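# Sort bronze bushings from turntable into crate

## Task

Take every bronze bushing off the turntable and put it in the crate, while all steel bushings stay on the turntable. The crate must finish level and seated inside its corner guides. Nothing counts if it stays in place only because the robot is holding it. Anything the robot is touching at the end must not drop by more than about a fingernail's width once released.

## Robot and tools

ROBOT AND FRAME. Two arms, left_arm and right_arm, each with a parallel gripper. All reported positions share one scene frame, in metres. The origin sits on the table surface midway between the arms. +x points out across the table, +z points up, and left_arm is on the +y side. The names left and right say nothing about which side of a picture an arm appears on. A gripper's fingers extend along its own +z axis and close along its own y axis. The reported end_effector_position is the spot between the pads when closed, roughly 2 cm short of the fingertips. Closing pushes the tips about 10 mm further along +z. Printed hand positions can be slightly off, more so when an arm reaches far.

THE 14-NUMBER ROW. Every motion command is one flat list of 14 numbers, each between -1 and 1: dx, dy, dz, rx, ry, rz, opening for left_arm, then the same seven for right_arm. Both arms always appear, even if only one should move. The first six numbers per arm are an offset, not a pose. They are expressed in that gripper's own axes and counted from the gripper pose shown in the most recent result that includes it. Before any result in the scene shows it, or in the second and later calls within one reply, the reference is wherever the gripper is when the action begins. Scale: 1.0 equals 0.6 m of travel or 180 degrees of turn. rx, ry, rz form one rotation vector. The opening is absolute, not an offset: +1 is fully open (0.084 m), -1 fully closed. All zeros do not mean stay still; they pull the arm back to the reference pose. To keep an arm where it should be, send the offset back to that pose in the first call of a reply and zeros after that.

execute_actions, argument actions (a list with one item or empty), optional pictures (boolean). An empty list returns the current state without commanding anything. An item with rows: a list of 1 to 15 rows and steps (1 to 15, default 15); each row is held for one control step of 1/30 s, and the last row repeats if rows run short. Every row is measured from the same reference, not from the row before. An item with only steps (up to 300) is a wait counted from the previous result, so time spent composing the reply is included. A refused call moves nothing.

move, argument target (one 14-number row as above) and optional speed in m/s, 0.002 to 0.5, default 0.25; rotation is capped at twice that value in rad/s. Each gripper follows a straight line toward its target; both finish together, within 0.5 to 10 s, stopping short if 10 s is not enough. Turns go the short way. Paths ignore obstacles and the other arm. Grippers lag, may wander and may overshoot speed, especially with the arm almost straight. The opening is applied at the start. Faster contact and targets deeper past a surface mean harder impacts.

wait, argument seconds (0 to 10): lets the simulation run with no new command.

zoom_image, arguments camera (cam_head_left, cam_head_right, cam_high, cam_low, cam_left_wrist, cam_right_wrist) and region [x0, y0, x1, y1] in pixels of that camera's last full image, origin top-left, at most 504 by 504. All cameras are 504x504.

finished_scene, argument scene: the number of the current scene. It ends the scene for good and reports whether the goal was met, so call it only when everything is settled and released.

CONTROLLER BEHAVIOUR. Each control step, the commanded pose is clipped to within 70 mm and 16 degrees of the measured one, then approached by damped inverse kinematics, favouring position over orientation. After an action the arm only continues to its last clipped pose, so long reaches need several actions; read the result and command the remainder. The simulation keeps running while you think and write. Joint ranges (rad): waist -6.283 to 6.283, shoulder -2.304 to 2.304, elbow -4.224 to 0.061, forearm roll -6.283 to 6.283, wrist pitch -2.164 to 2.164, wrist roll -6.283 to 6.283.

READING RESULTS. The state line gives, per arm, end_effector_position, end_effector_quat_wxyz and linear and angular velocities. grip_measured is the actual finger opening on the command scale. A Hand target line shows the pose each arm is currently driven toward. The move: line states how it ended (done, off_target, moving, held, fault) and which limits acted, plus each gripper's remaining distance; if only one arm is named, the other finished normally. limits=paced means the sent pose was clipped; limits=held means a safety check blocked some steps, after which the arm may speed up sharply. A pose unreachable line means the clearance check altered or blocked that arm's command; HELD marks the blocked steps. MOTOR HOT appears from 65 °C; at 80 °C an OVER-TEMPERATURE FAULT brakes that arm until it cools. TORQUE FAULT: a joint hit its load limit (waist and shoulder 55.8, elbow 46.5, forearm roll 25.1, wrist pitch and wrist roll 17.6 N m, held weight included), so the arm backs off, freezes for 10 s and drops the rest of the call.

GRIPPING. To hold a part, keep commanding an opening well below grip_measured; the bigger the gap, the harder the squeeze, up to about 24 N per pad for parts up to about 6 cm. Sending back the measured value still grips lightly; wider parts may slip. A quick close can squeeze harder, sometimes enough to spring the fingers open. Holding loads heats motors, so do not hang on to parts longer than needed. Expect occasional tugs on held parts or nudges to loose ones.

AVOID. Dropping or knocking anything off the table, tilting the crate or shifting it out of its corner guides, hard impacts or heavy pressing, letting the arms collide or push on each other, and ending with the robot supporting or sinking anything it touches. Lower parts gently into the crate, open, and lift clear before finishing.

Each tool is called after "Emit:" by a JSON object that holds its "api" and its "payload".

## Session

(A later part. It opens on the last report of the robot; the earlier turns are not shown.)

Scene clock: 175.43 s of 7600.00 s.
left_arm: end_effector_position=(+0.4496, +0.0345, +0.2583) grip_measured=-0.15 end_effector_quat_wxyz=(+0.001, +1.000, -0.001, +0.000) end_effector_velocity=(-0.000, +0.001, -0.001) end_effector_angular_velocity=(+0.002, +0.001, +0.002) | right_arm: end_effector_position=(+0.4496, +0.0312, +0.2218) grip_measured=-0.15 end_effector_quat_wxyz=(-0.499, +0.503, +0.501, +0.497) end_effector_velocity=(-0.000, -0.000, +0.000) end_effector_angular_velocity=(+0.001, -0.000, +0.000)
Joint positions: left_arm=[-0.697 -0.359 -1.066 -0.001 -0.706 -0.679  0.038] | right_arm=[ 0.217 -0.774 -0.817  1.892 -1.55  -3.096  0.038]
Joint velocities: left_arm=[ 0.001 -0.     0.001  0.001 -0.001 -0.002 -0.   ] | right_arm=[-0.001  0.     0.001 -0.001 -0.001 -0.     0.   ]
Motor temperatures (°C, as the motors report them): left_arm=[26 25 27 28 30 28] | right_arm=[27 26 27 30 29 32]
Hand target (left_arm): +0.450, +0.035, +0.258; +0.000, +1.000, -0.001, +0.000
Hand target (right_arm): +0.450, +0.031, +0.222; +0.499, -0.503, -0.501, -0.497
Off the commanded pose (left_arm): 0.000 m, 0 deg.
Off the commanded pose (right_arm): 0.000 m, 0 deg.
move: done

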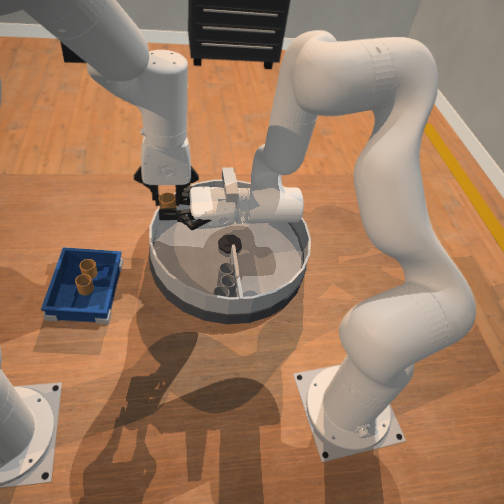

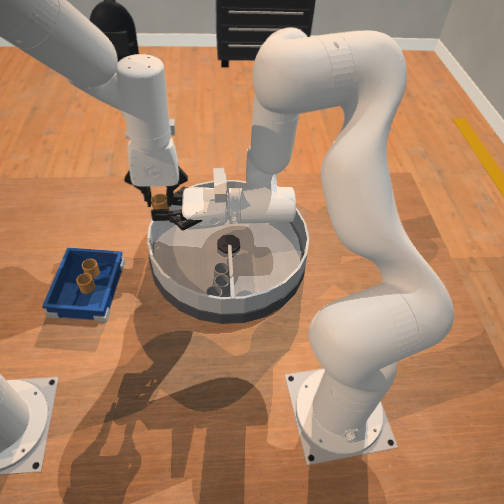

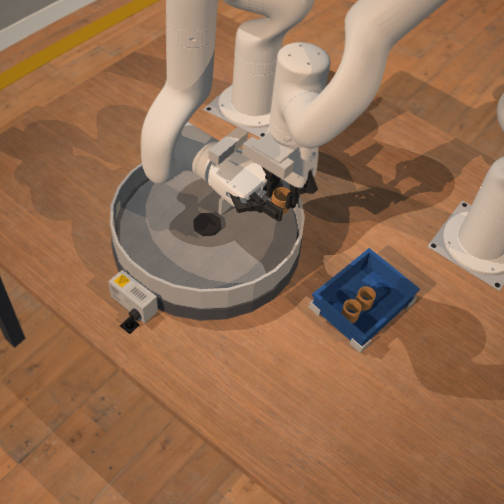

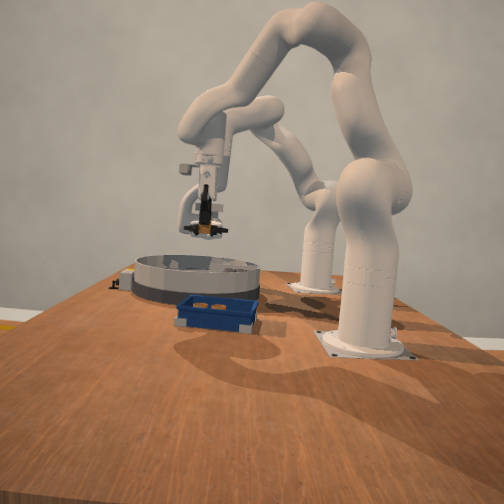

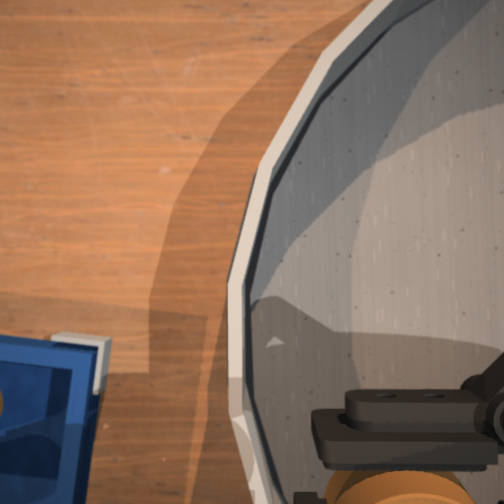

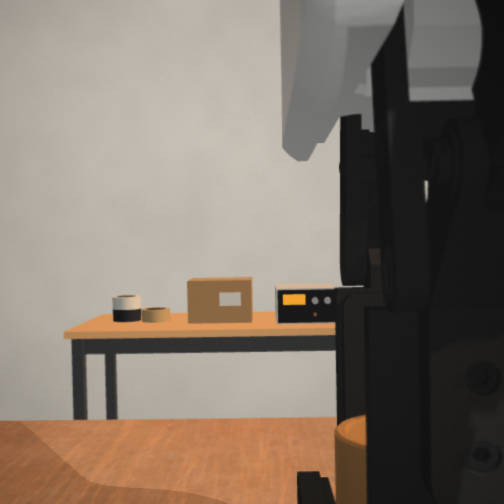

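Emit:
{"api": "move", "payload": {"target": [0,0,0,0,0,0,-0.7,0,0,0,0,0,0,0.8]}}

Emit:
{"api": "move", "payload": {"target": [-0.189,-0.358,0.1667,0,0,0,-0.7,0,0,-0.42,0,0,0,0.8], "speed": 0.3}}

Emit:
{"api": "move", "payload": {"target": [0,0,0.181,0,0,0,-0.7,0,0,0,0,0,0,0.8], "speed": 0.12}}

Emit:
{"api": "move", "payload": {"target": [0,0,0,0,0,0,0.15,0,0,0,0,0,0,0.8]}}

Emit:
{"api": "move", "payload": {"target": [0,0,-0.12,0,0,0,0.15,0,0,0,0,0,0,0.8], "speed": 0.15}}

Scene clock: 177.50 s of 7600.00 s.
left_arm: end_effector_position=(+0.4496, +0.0345, +0.2583) grip_measured=-0.15 end_effector_quat_wxyz=(+0.001, +1.000, -0.001, +0.000) end_effector_velocity=(-0.000, -0.000, +0.000) end_effector_angular_velocity=(-0.000, -0.001, +0.000) | right_arm: end_effector_position=(+0.4496, +0.0312, +0.2219) grip_measured=+0.80 end_effector_quat_wxyz=(-0.499, +0.503, +0.501, +0.497) end_effector_velocity=(+0.000, +0.000, +0.000) end_effector_angular_velocity=(-0.000, -0.001, +0.000)
Joint positions: left_arm=[-0.697 -0.359 -1.066 -0.001 -0.706 -0.679  0.038] | right_arm=[ 0.217 -0.774 -0.817  1.892 -1.55  -3.096  0.077]
Joint velocities: left_arm=[-0.001  0.    -0.     0.     0.    -0.001 -0.   ] | right_arm=[ 0.     0.001  0.    -0.     0.001 -0.    -0.   ]
Motor temperatures (°C, as the motors report them): left_arm=[26 25 27 28 30 28] | right_arm=[27 26 27 30 29 32]
Hand target (left_arm): +0.450, +0.035, +0.258; +0.001, +1.000, -0.001, +0.000
Hand target (right_arm): +0.450, +0.031, +0.222; +0.499, -0.503, -0.501, -0.497
Off the commanded pose (left_arm): 0.000 m, 0 deg.
Off the commanded pose (right_arm): 0.000 m, 0 deg.
move: done

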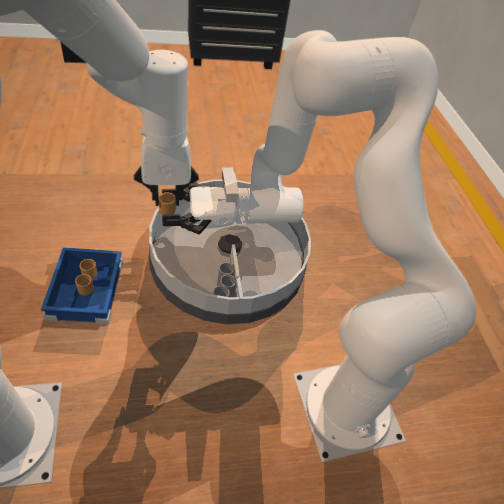

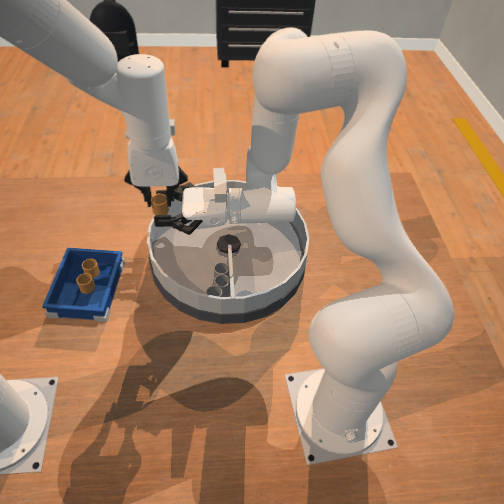

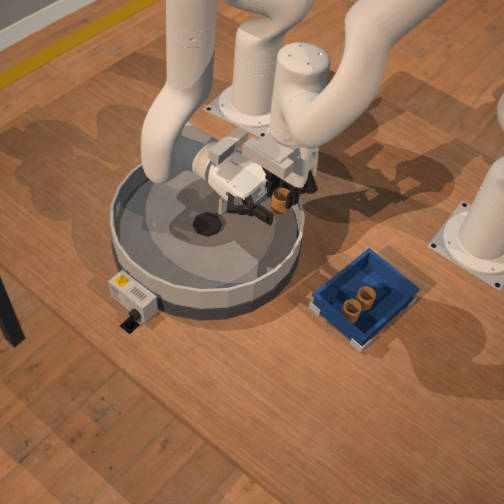

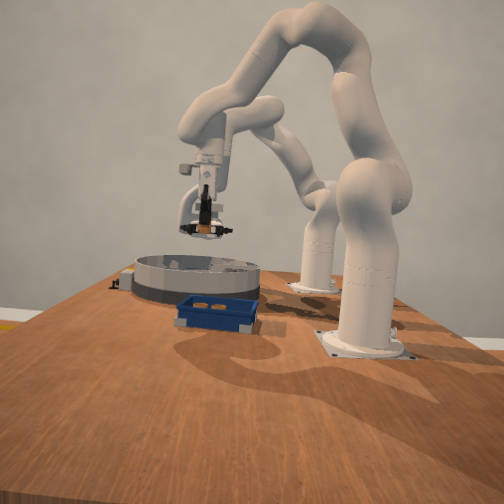

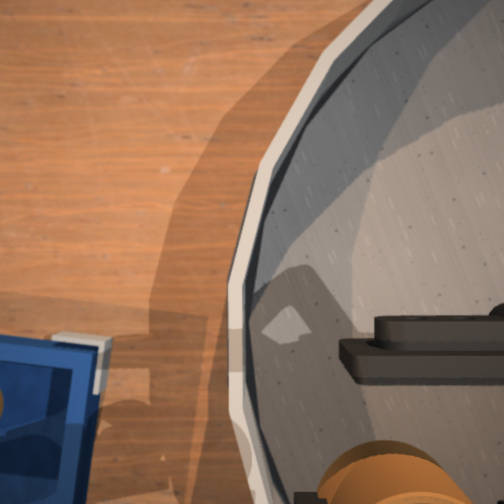

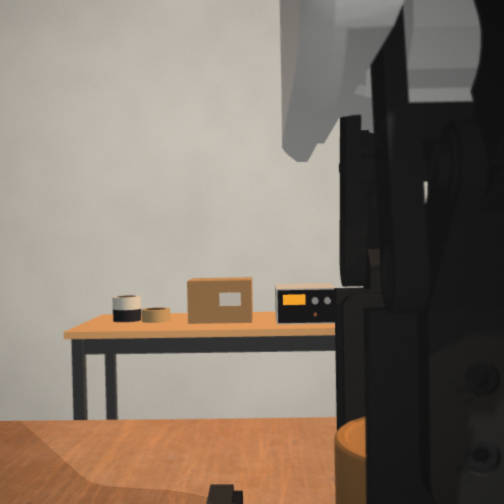

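Scene clock: 178.93 s of 7600.00 s.
left_arm: end_effector_position=(+0.3357, +0.2484, +0.1580) grip_measured=-0.15 end_effector_quat_wxyz=(+0.001, +1.000, -0.001, +0.000) end_effector_velocity=(-0.002, +0.002, -0.001) end_effector_angular_velocity=(-0.001, +0.002, +0.000) | right_arm: end_effector_position=(+0.4493, -0.2201, +0.2240) grip_measured=+0.80 end_effector_quat_wxyz=(-0.500, +0.503, +0.500, +0.497) end_effector_velocity=(+0.000, -0.003, +0.001) end_effector_angular_velocity=(+0.001, -0.001, -0.001)
Joint positions: left_arm=[-0.396 -0.086 -0.431 -0.005 -0.344 -0.373  0.038] | right_arm=[-0.366 -0.761 -0.793  1.309 -1.573 -3.106  0.077]
Joint velocities: left_arm=[ 0.006  0.001  0.005 -0.006  0.002  0.011  0.   ] | right_arm=[-0.006  0.    -0.002 -0.004 -0.002  0.001 -0.   ]
Motor temperatures (°C, as the motors report them): left_arm=[26 25 27 28 30 28] | right_arm=[27 26 27 30 29 32]
Hand target (left_arm): +0.335, +0.249, +0.158; +0.001, +1.000, -0.001, +0.000
Hand target (right_arm): +0.449, -0.220, +0.224; +0.500, -0.503, -0.500, -0.497
Off the commanded pose (left_arm): 0.001 m, 0 deg.
Off the commanded pose (right_arm): 0.001 m, 0 deg.
move: done

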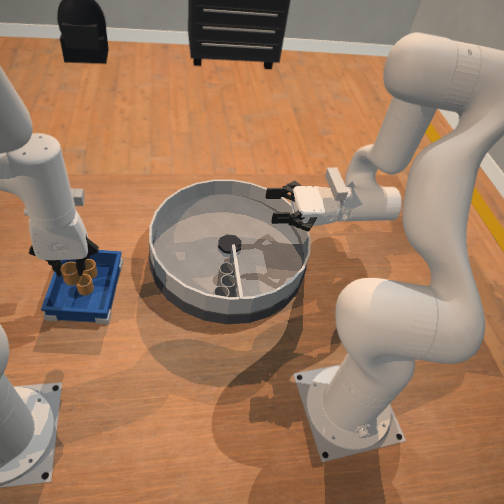

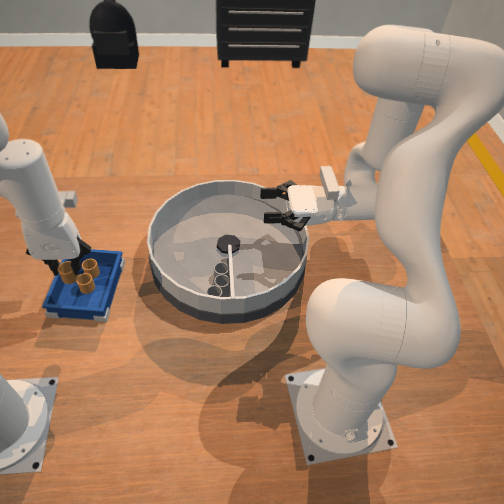

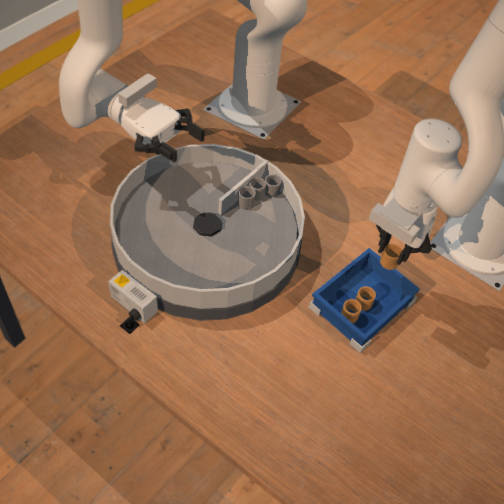

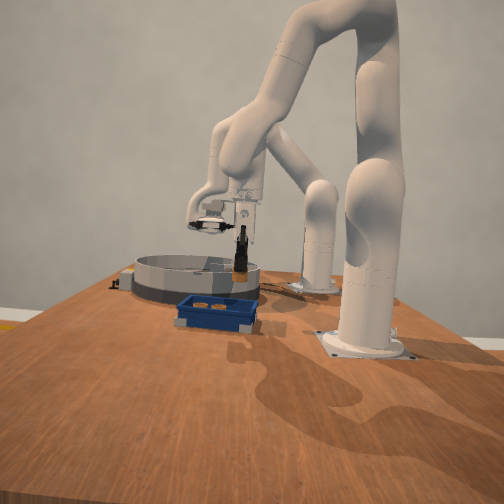

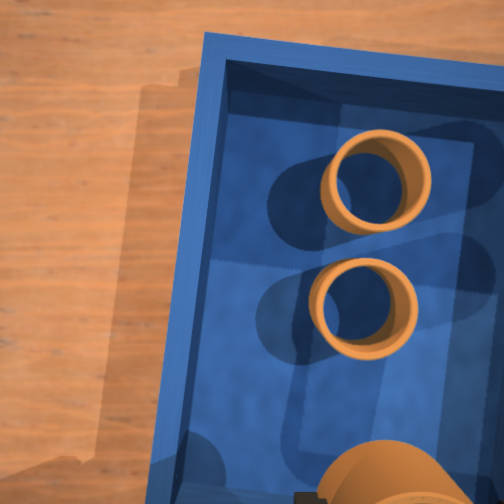

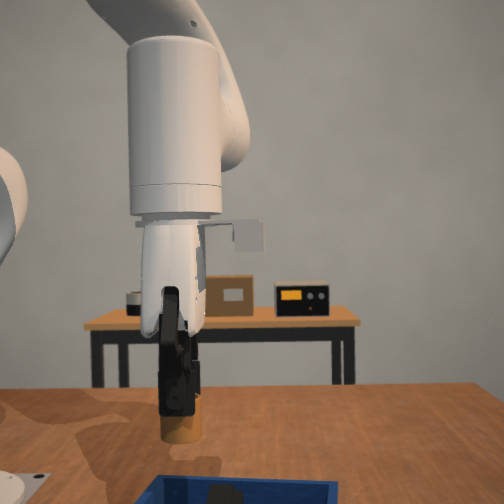

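Scene clock: 180.27 s of 7600.00 s.
left_arm: end_effector_position=(+0.3359, +0.2482, +0.0502) grip_measured=-0.15 end_effector_quat_wxyz=(+0.000, +1.000, -0.001, +0.001) end_effector_velocity=(-0.000, +0.000, -0.002) end_effector_angular_velocity=(-0.000, +0.000, +0.001) | right_arm: end_effector_position=(+0.4493, -0.2201, +0.2240) grip_measured=+0.80 end_effector_quat_wxyz=(-0.500, +0.503, +0.500, +0.497) end_effector_velocity=(-0.000, -0.000, -0.000) end_effector_angular_velocity=(-0.000, +0.001, -0.001)
Joint positions: left_arm=[-0.398 -0.43  -0.445 -0.029 -0.013 -0.35   0.038] | right_arm=[-0.366 -0.761 -0.793  1.309 -1.573 -3.106  0.077]
Joint velocities: left_arm=[ 0.001 -0.007 -0.001 -0.025  0.006  0.025  0.   ] | right_arm=[-0.001 -0.     0.001  0.     0.001 -0.     0.   ]
Motor temperatures (°C, as the motors report them): left_arm=[26 25 27 28 30 28] | right_arm=[27 26 27 30 29 32]
Hand target (left_arm): +0.336, +0.248, +0.050; +0.000, +1.000, -0.001, +0.000
Hand target (right_arm): +0.449, -0.220, +0.224; +0.500, -0.503, -0.500, -0.497
Off the commanded pose (left_arm): 0.001 m, 0 deg.
Off the commanded pose (right_arm): 0.000 m, 0 deg.
move: done

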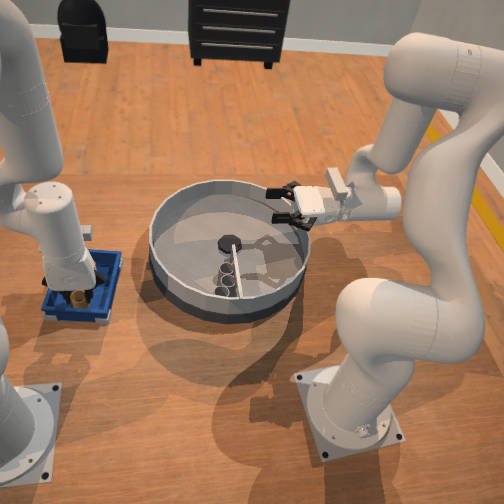

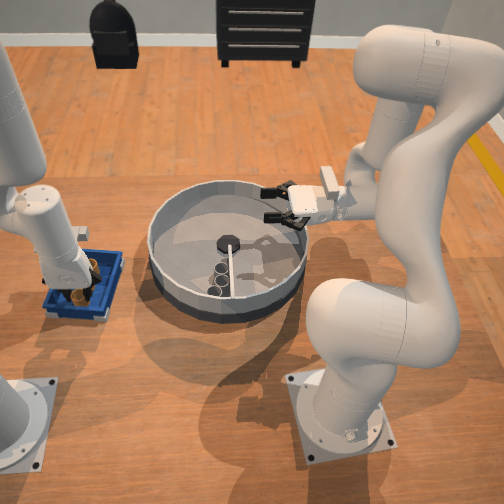

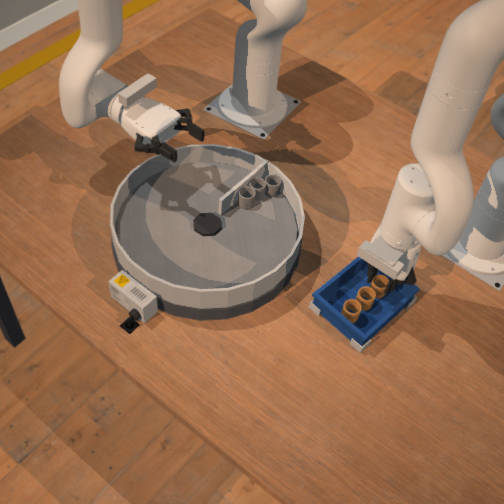

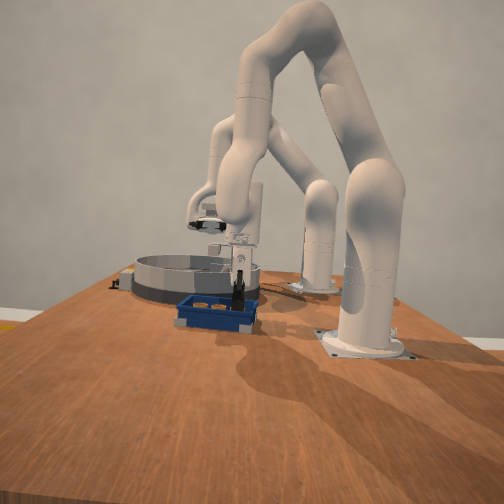

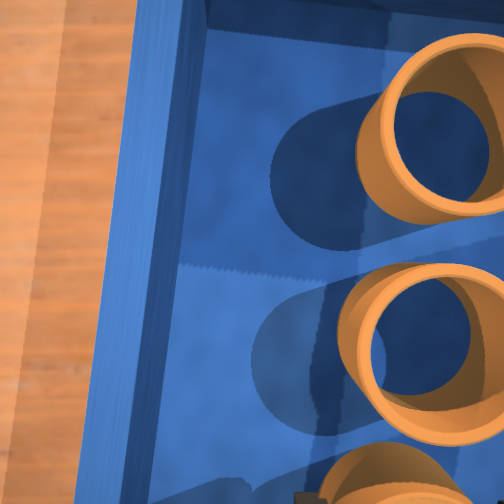

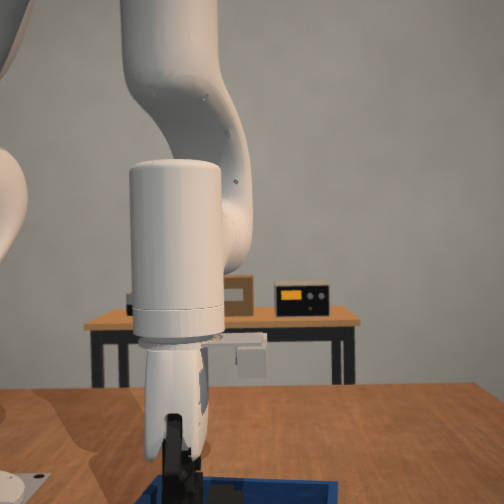

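Scene clock: 180.77 s of 7600.00 s.
left_arm: end_effector_position=(+0.3359, +0.2482, +0.0502) grip_measured=+0.14 end_effector_quat_wxyz=(+0.000, +1.000, -0.001, +0.001) end_effector_velocity=(+0.000, +0.000, +0.000) end_effector_angular_velocity=(-0.000, +0.000, +0.001) | right_arm: end_effector_position=(+0.4493, -0.2201, +0.2240) grip_measured=+0.80 end_effector_quat_wxyz=(-0.500, +0.503, +0.500, +0.497) end_effector_velocity=(-0.000, +0.000, -0.000) end_effector_angular_velocity=(+0.000, +0.001, +0.000)
Joint positions: left_arm=[-0.398 -0.43  -0.445 -0.03  -0.013 -0.35   0.05 ] | right_arm=[-0.366 -0.761 -0.793  1.309 -1.573 -3.106  0.077]
Joint velocities: left_arm=[ 0.     0.    -0.     0.    -0.    -0.001  0.   ] | right_arm=[ 0. -0.  0.  0.  0.  0. -0.]
Motor temperatures (°C, as the motors report them): left_arm=[26 25 27 28 30 28] | right_arm=[27 26 27 30 29 32]
Hand target (left_arm): +0.336, +0.248, +0.050; +0.000, +1.000, -0.001, +0.001
Hand target (right_arm): +0.449, -0.220, +0.224; +0.500, -0.503, -0.500, -0.497
Off the commanded pose (left_arm): 0.000 m, 0 deg.
Off the commanded pose (right_arm): 0.000 m, 0 deg.
move: done

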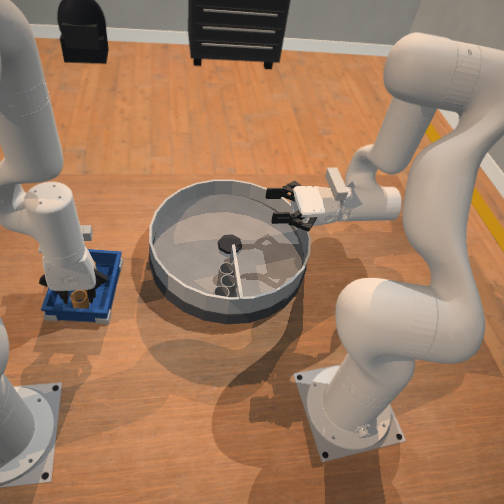

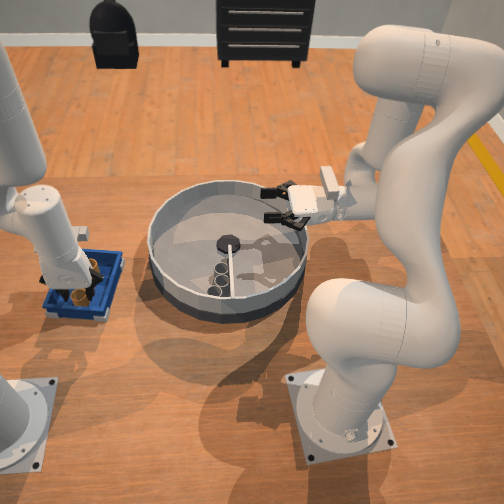

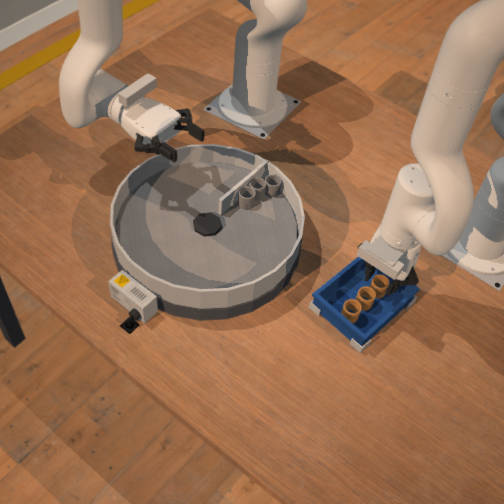

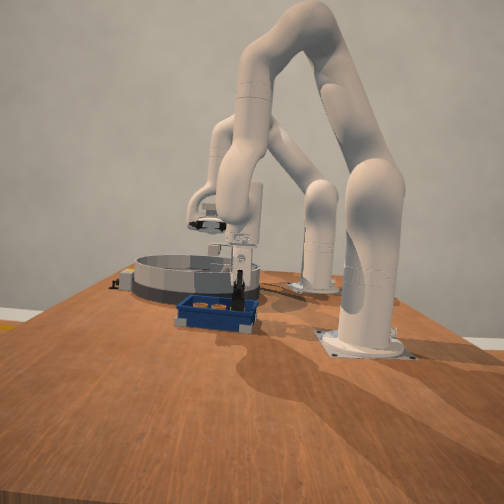

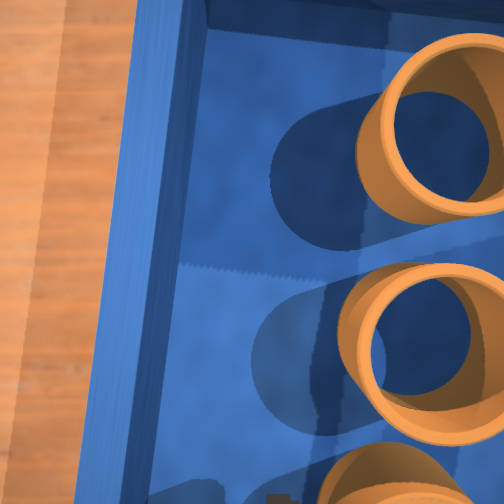

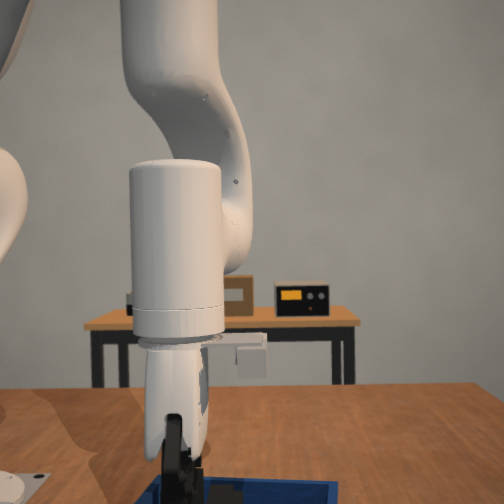

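Scene clock: 181.70 s of 7600.00 s.
left_arm: end_effector_position=(+0.3357, +0.2483, +0.1216) grip_measured=+0.14 end_effector_quat_wxyz=(+0.000, +1.000, -0.001, +0.000) end_effector_velocity=(+0.000, -0.000, +0.002) end_effector_angular_velocity=(+0.000, -0.001, -0.000) | right_arm: end_effector_position=(+0.4493, -0.2201, +0.2240) grip_measured=+0.80 end_effector_quat_wxyz=(-0.500, +0.503, +0.500, +0.497) end_effector_velocity=(+0.000, -0.000, -0.000) end_effector_angular_velocity=(+0.000, +0.000, +0.000)
Joint positions: left_arm=[-0.397 -0.195 -0.425 -0.002 -0.229 -0.378  0.05 ] | right_arm=[-0.366 -0.761 -0.793  1.309 -1.573 -3.106  0.077]
Joint velocities: left_arm=[-0.001  0.007 -0.     0.002 -0.006 -0.002  0.   ] | right_arm=[-0.    -0.001 -0.    -0.    -0.     0.    -0.   ]
Motor temperatures (°C, as the motors report them): left_arm=[26 25 27 28 30 28] | right_arm=[27 26 27 30 29 32]
Hand target (left_arm): +0.336, +0.248, +0.122; +0.001, +1.000, -0.001, +0.001
Hand target (right_arm): +0.449, -0.220, +0.224; +0.500, -0.503, -0.500, -0.497
Off the commanded pose (left_arm): 0.001 m, 0 deg.
Off the commanded pose (right_arm): 0.000 m, 0 deg.
move: done

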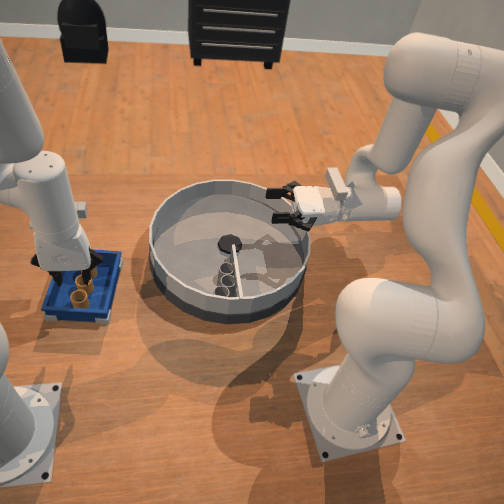

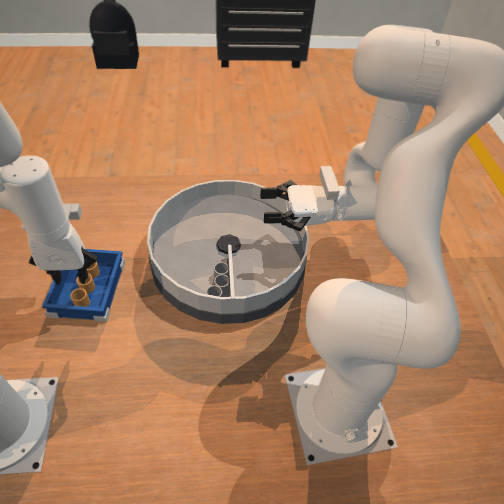

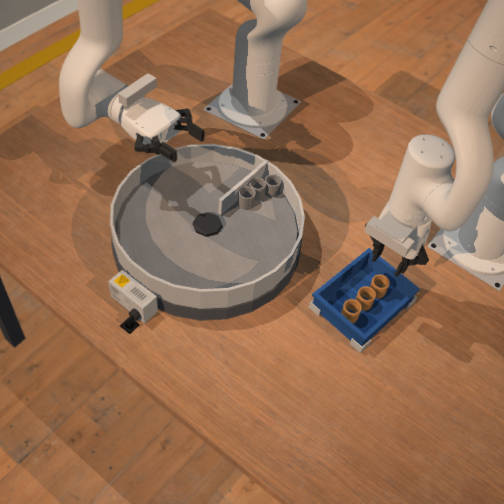

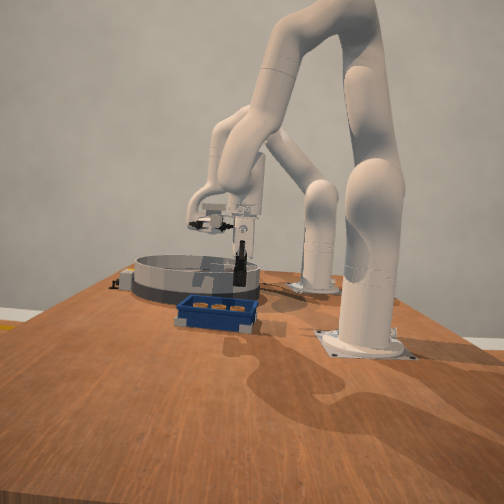

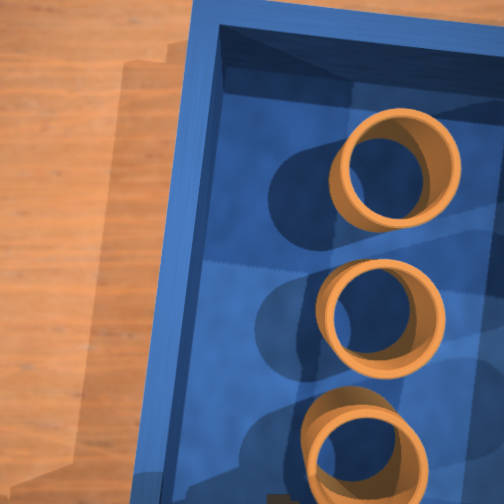

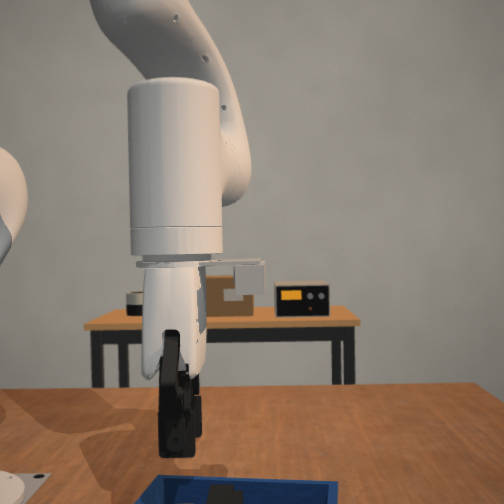

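Emit:
{"api": "finished_scene", "payload": {"scene": 1}}

The scene is finished: the task was done.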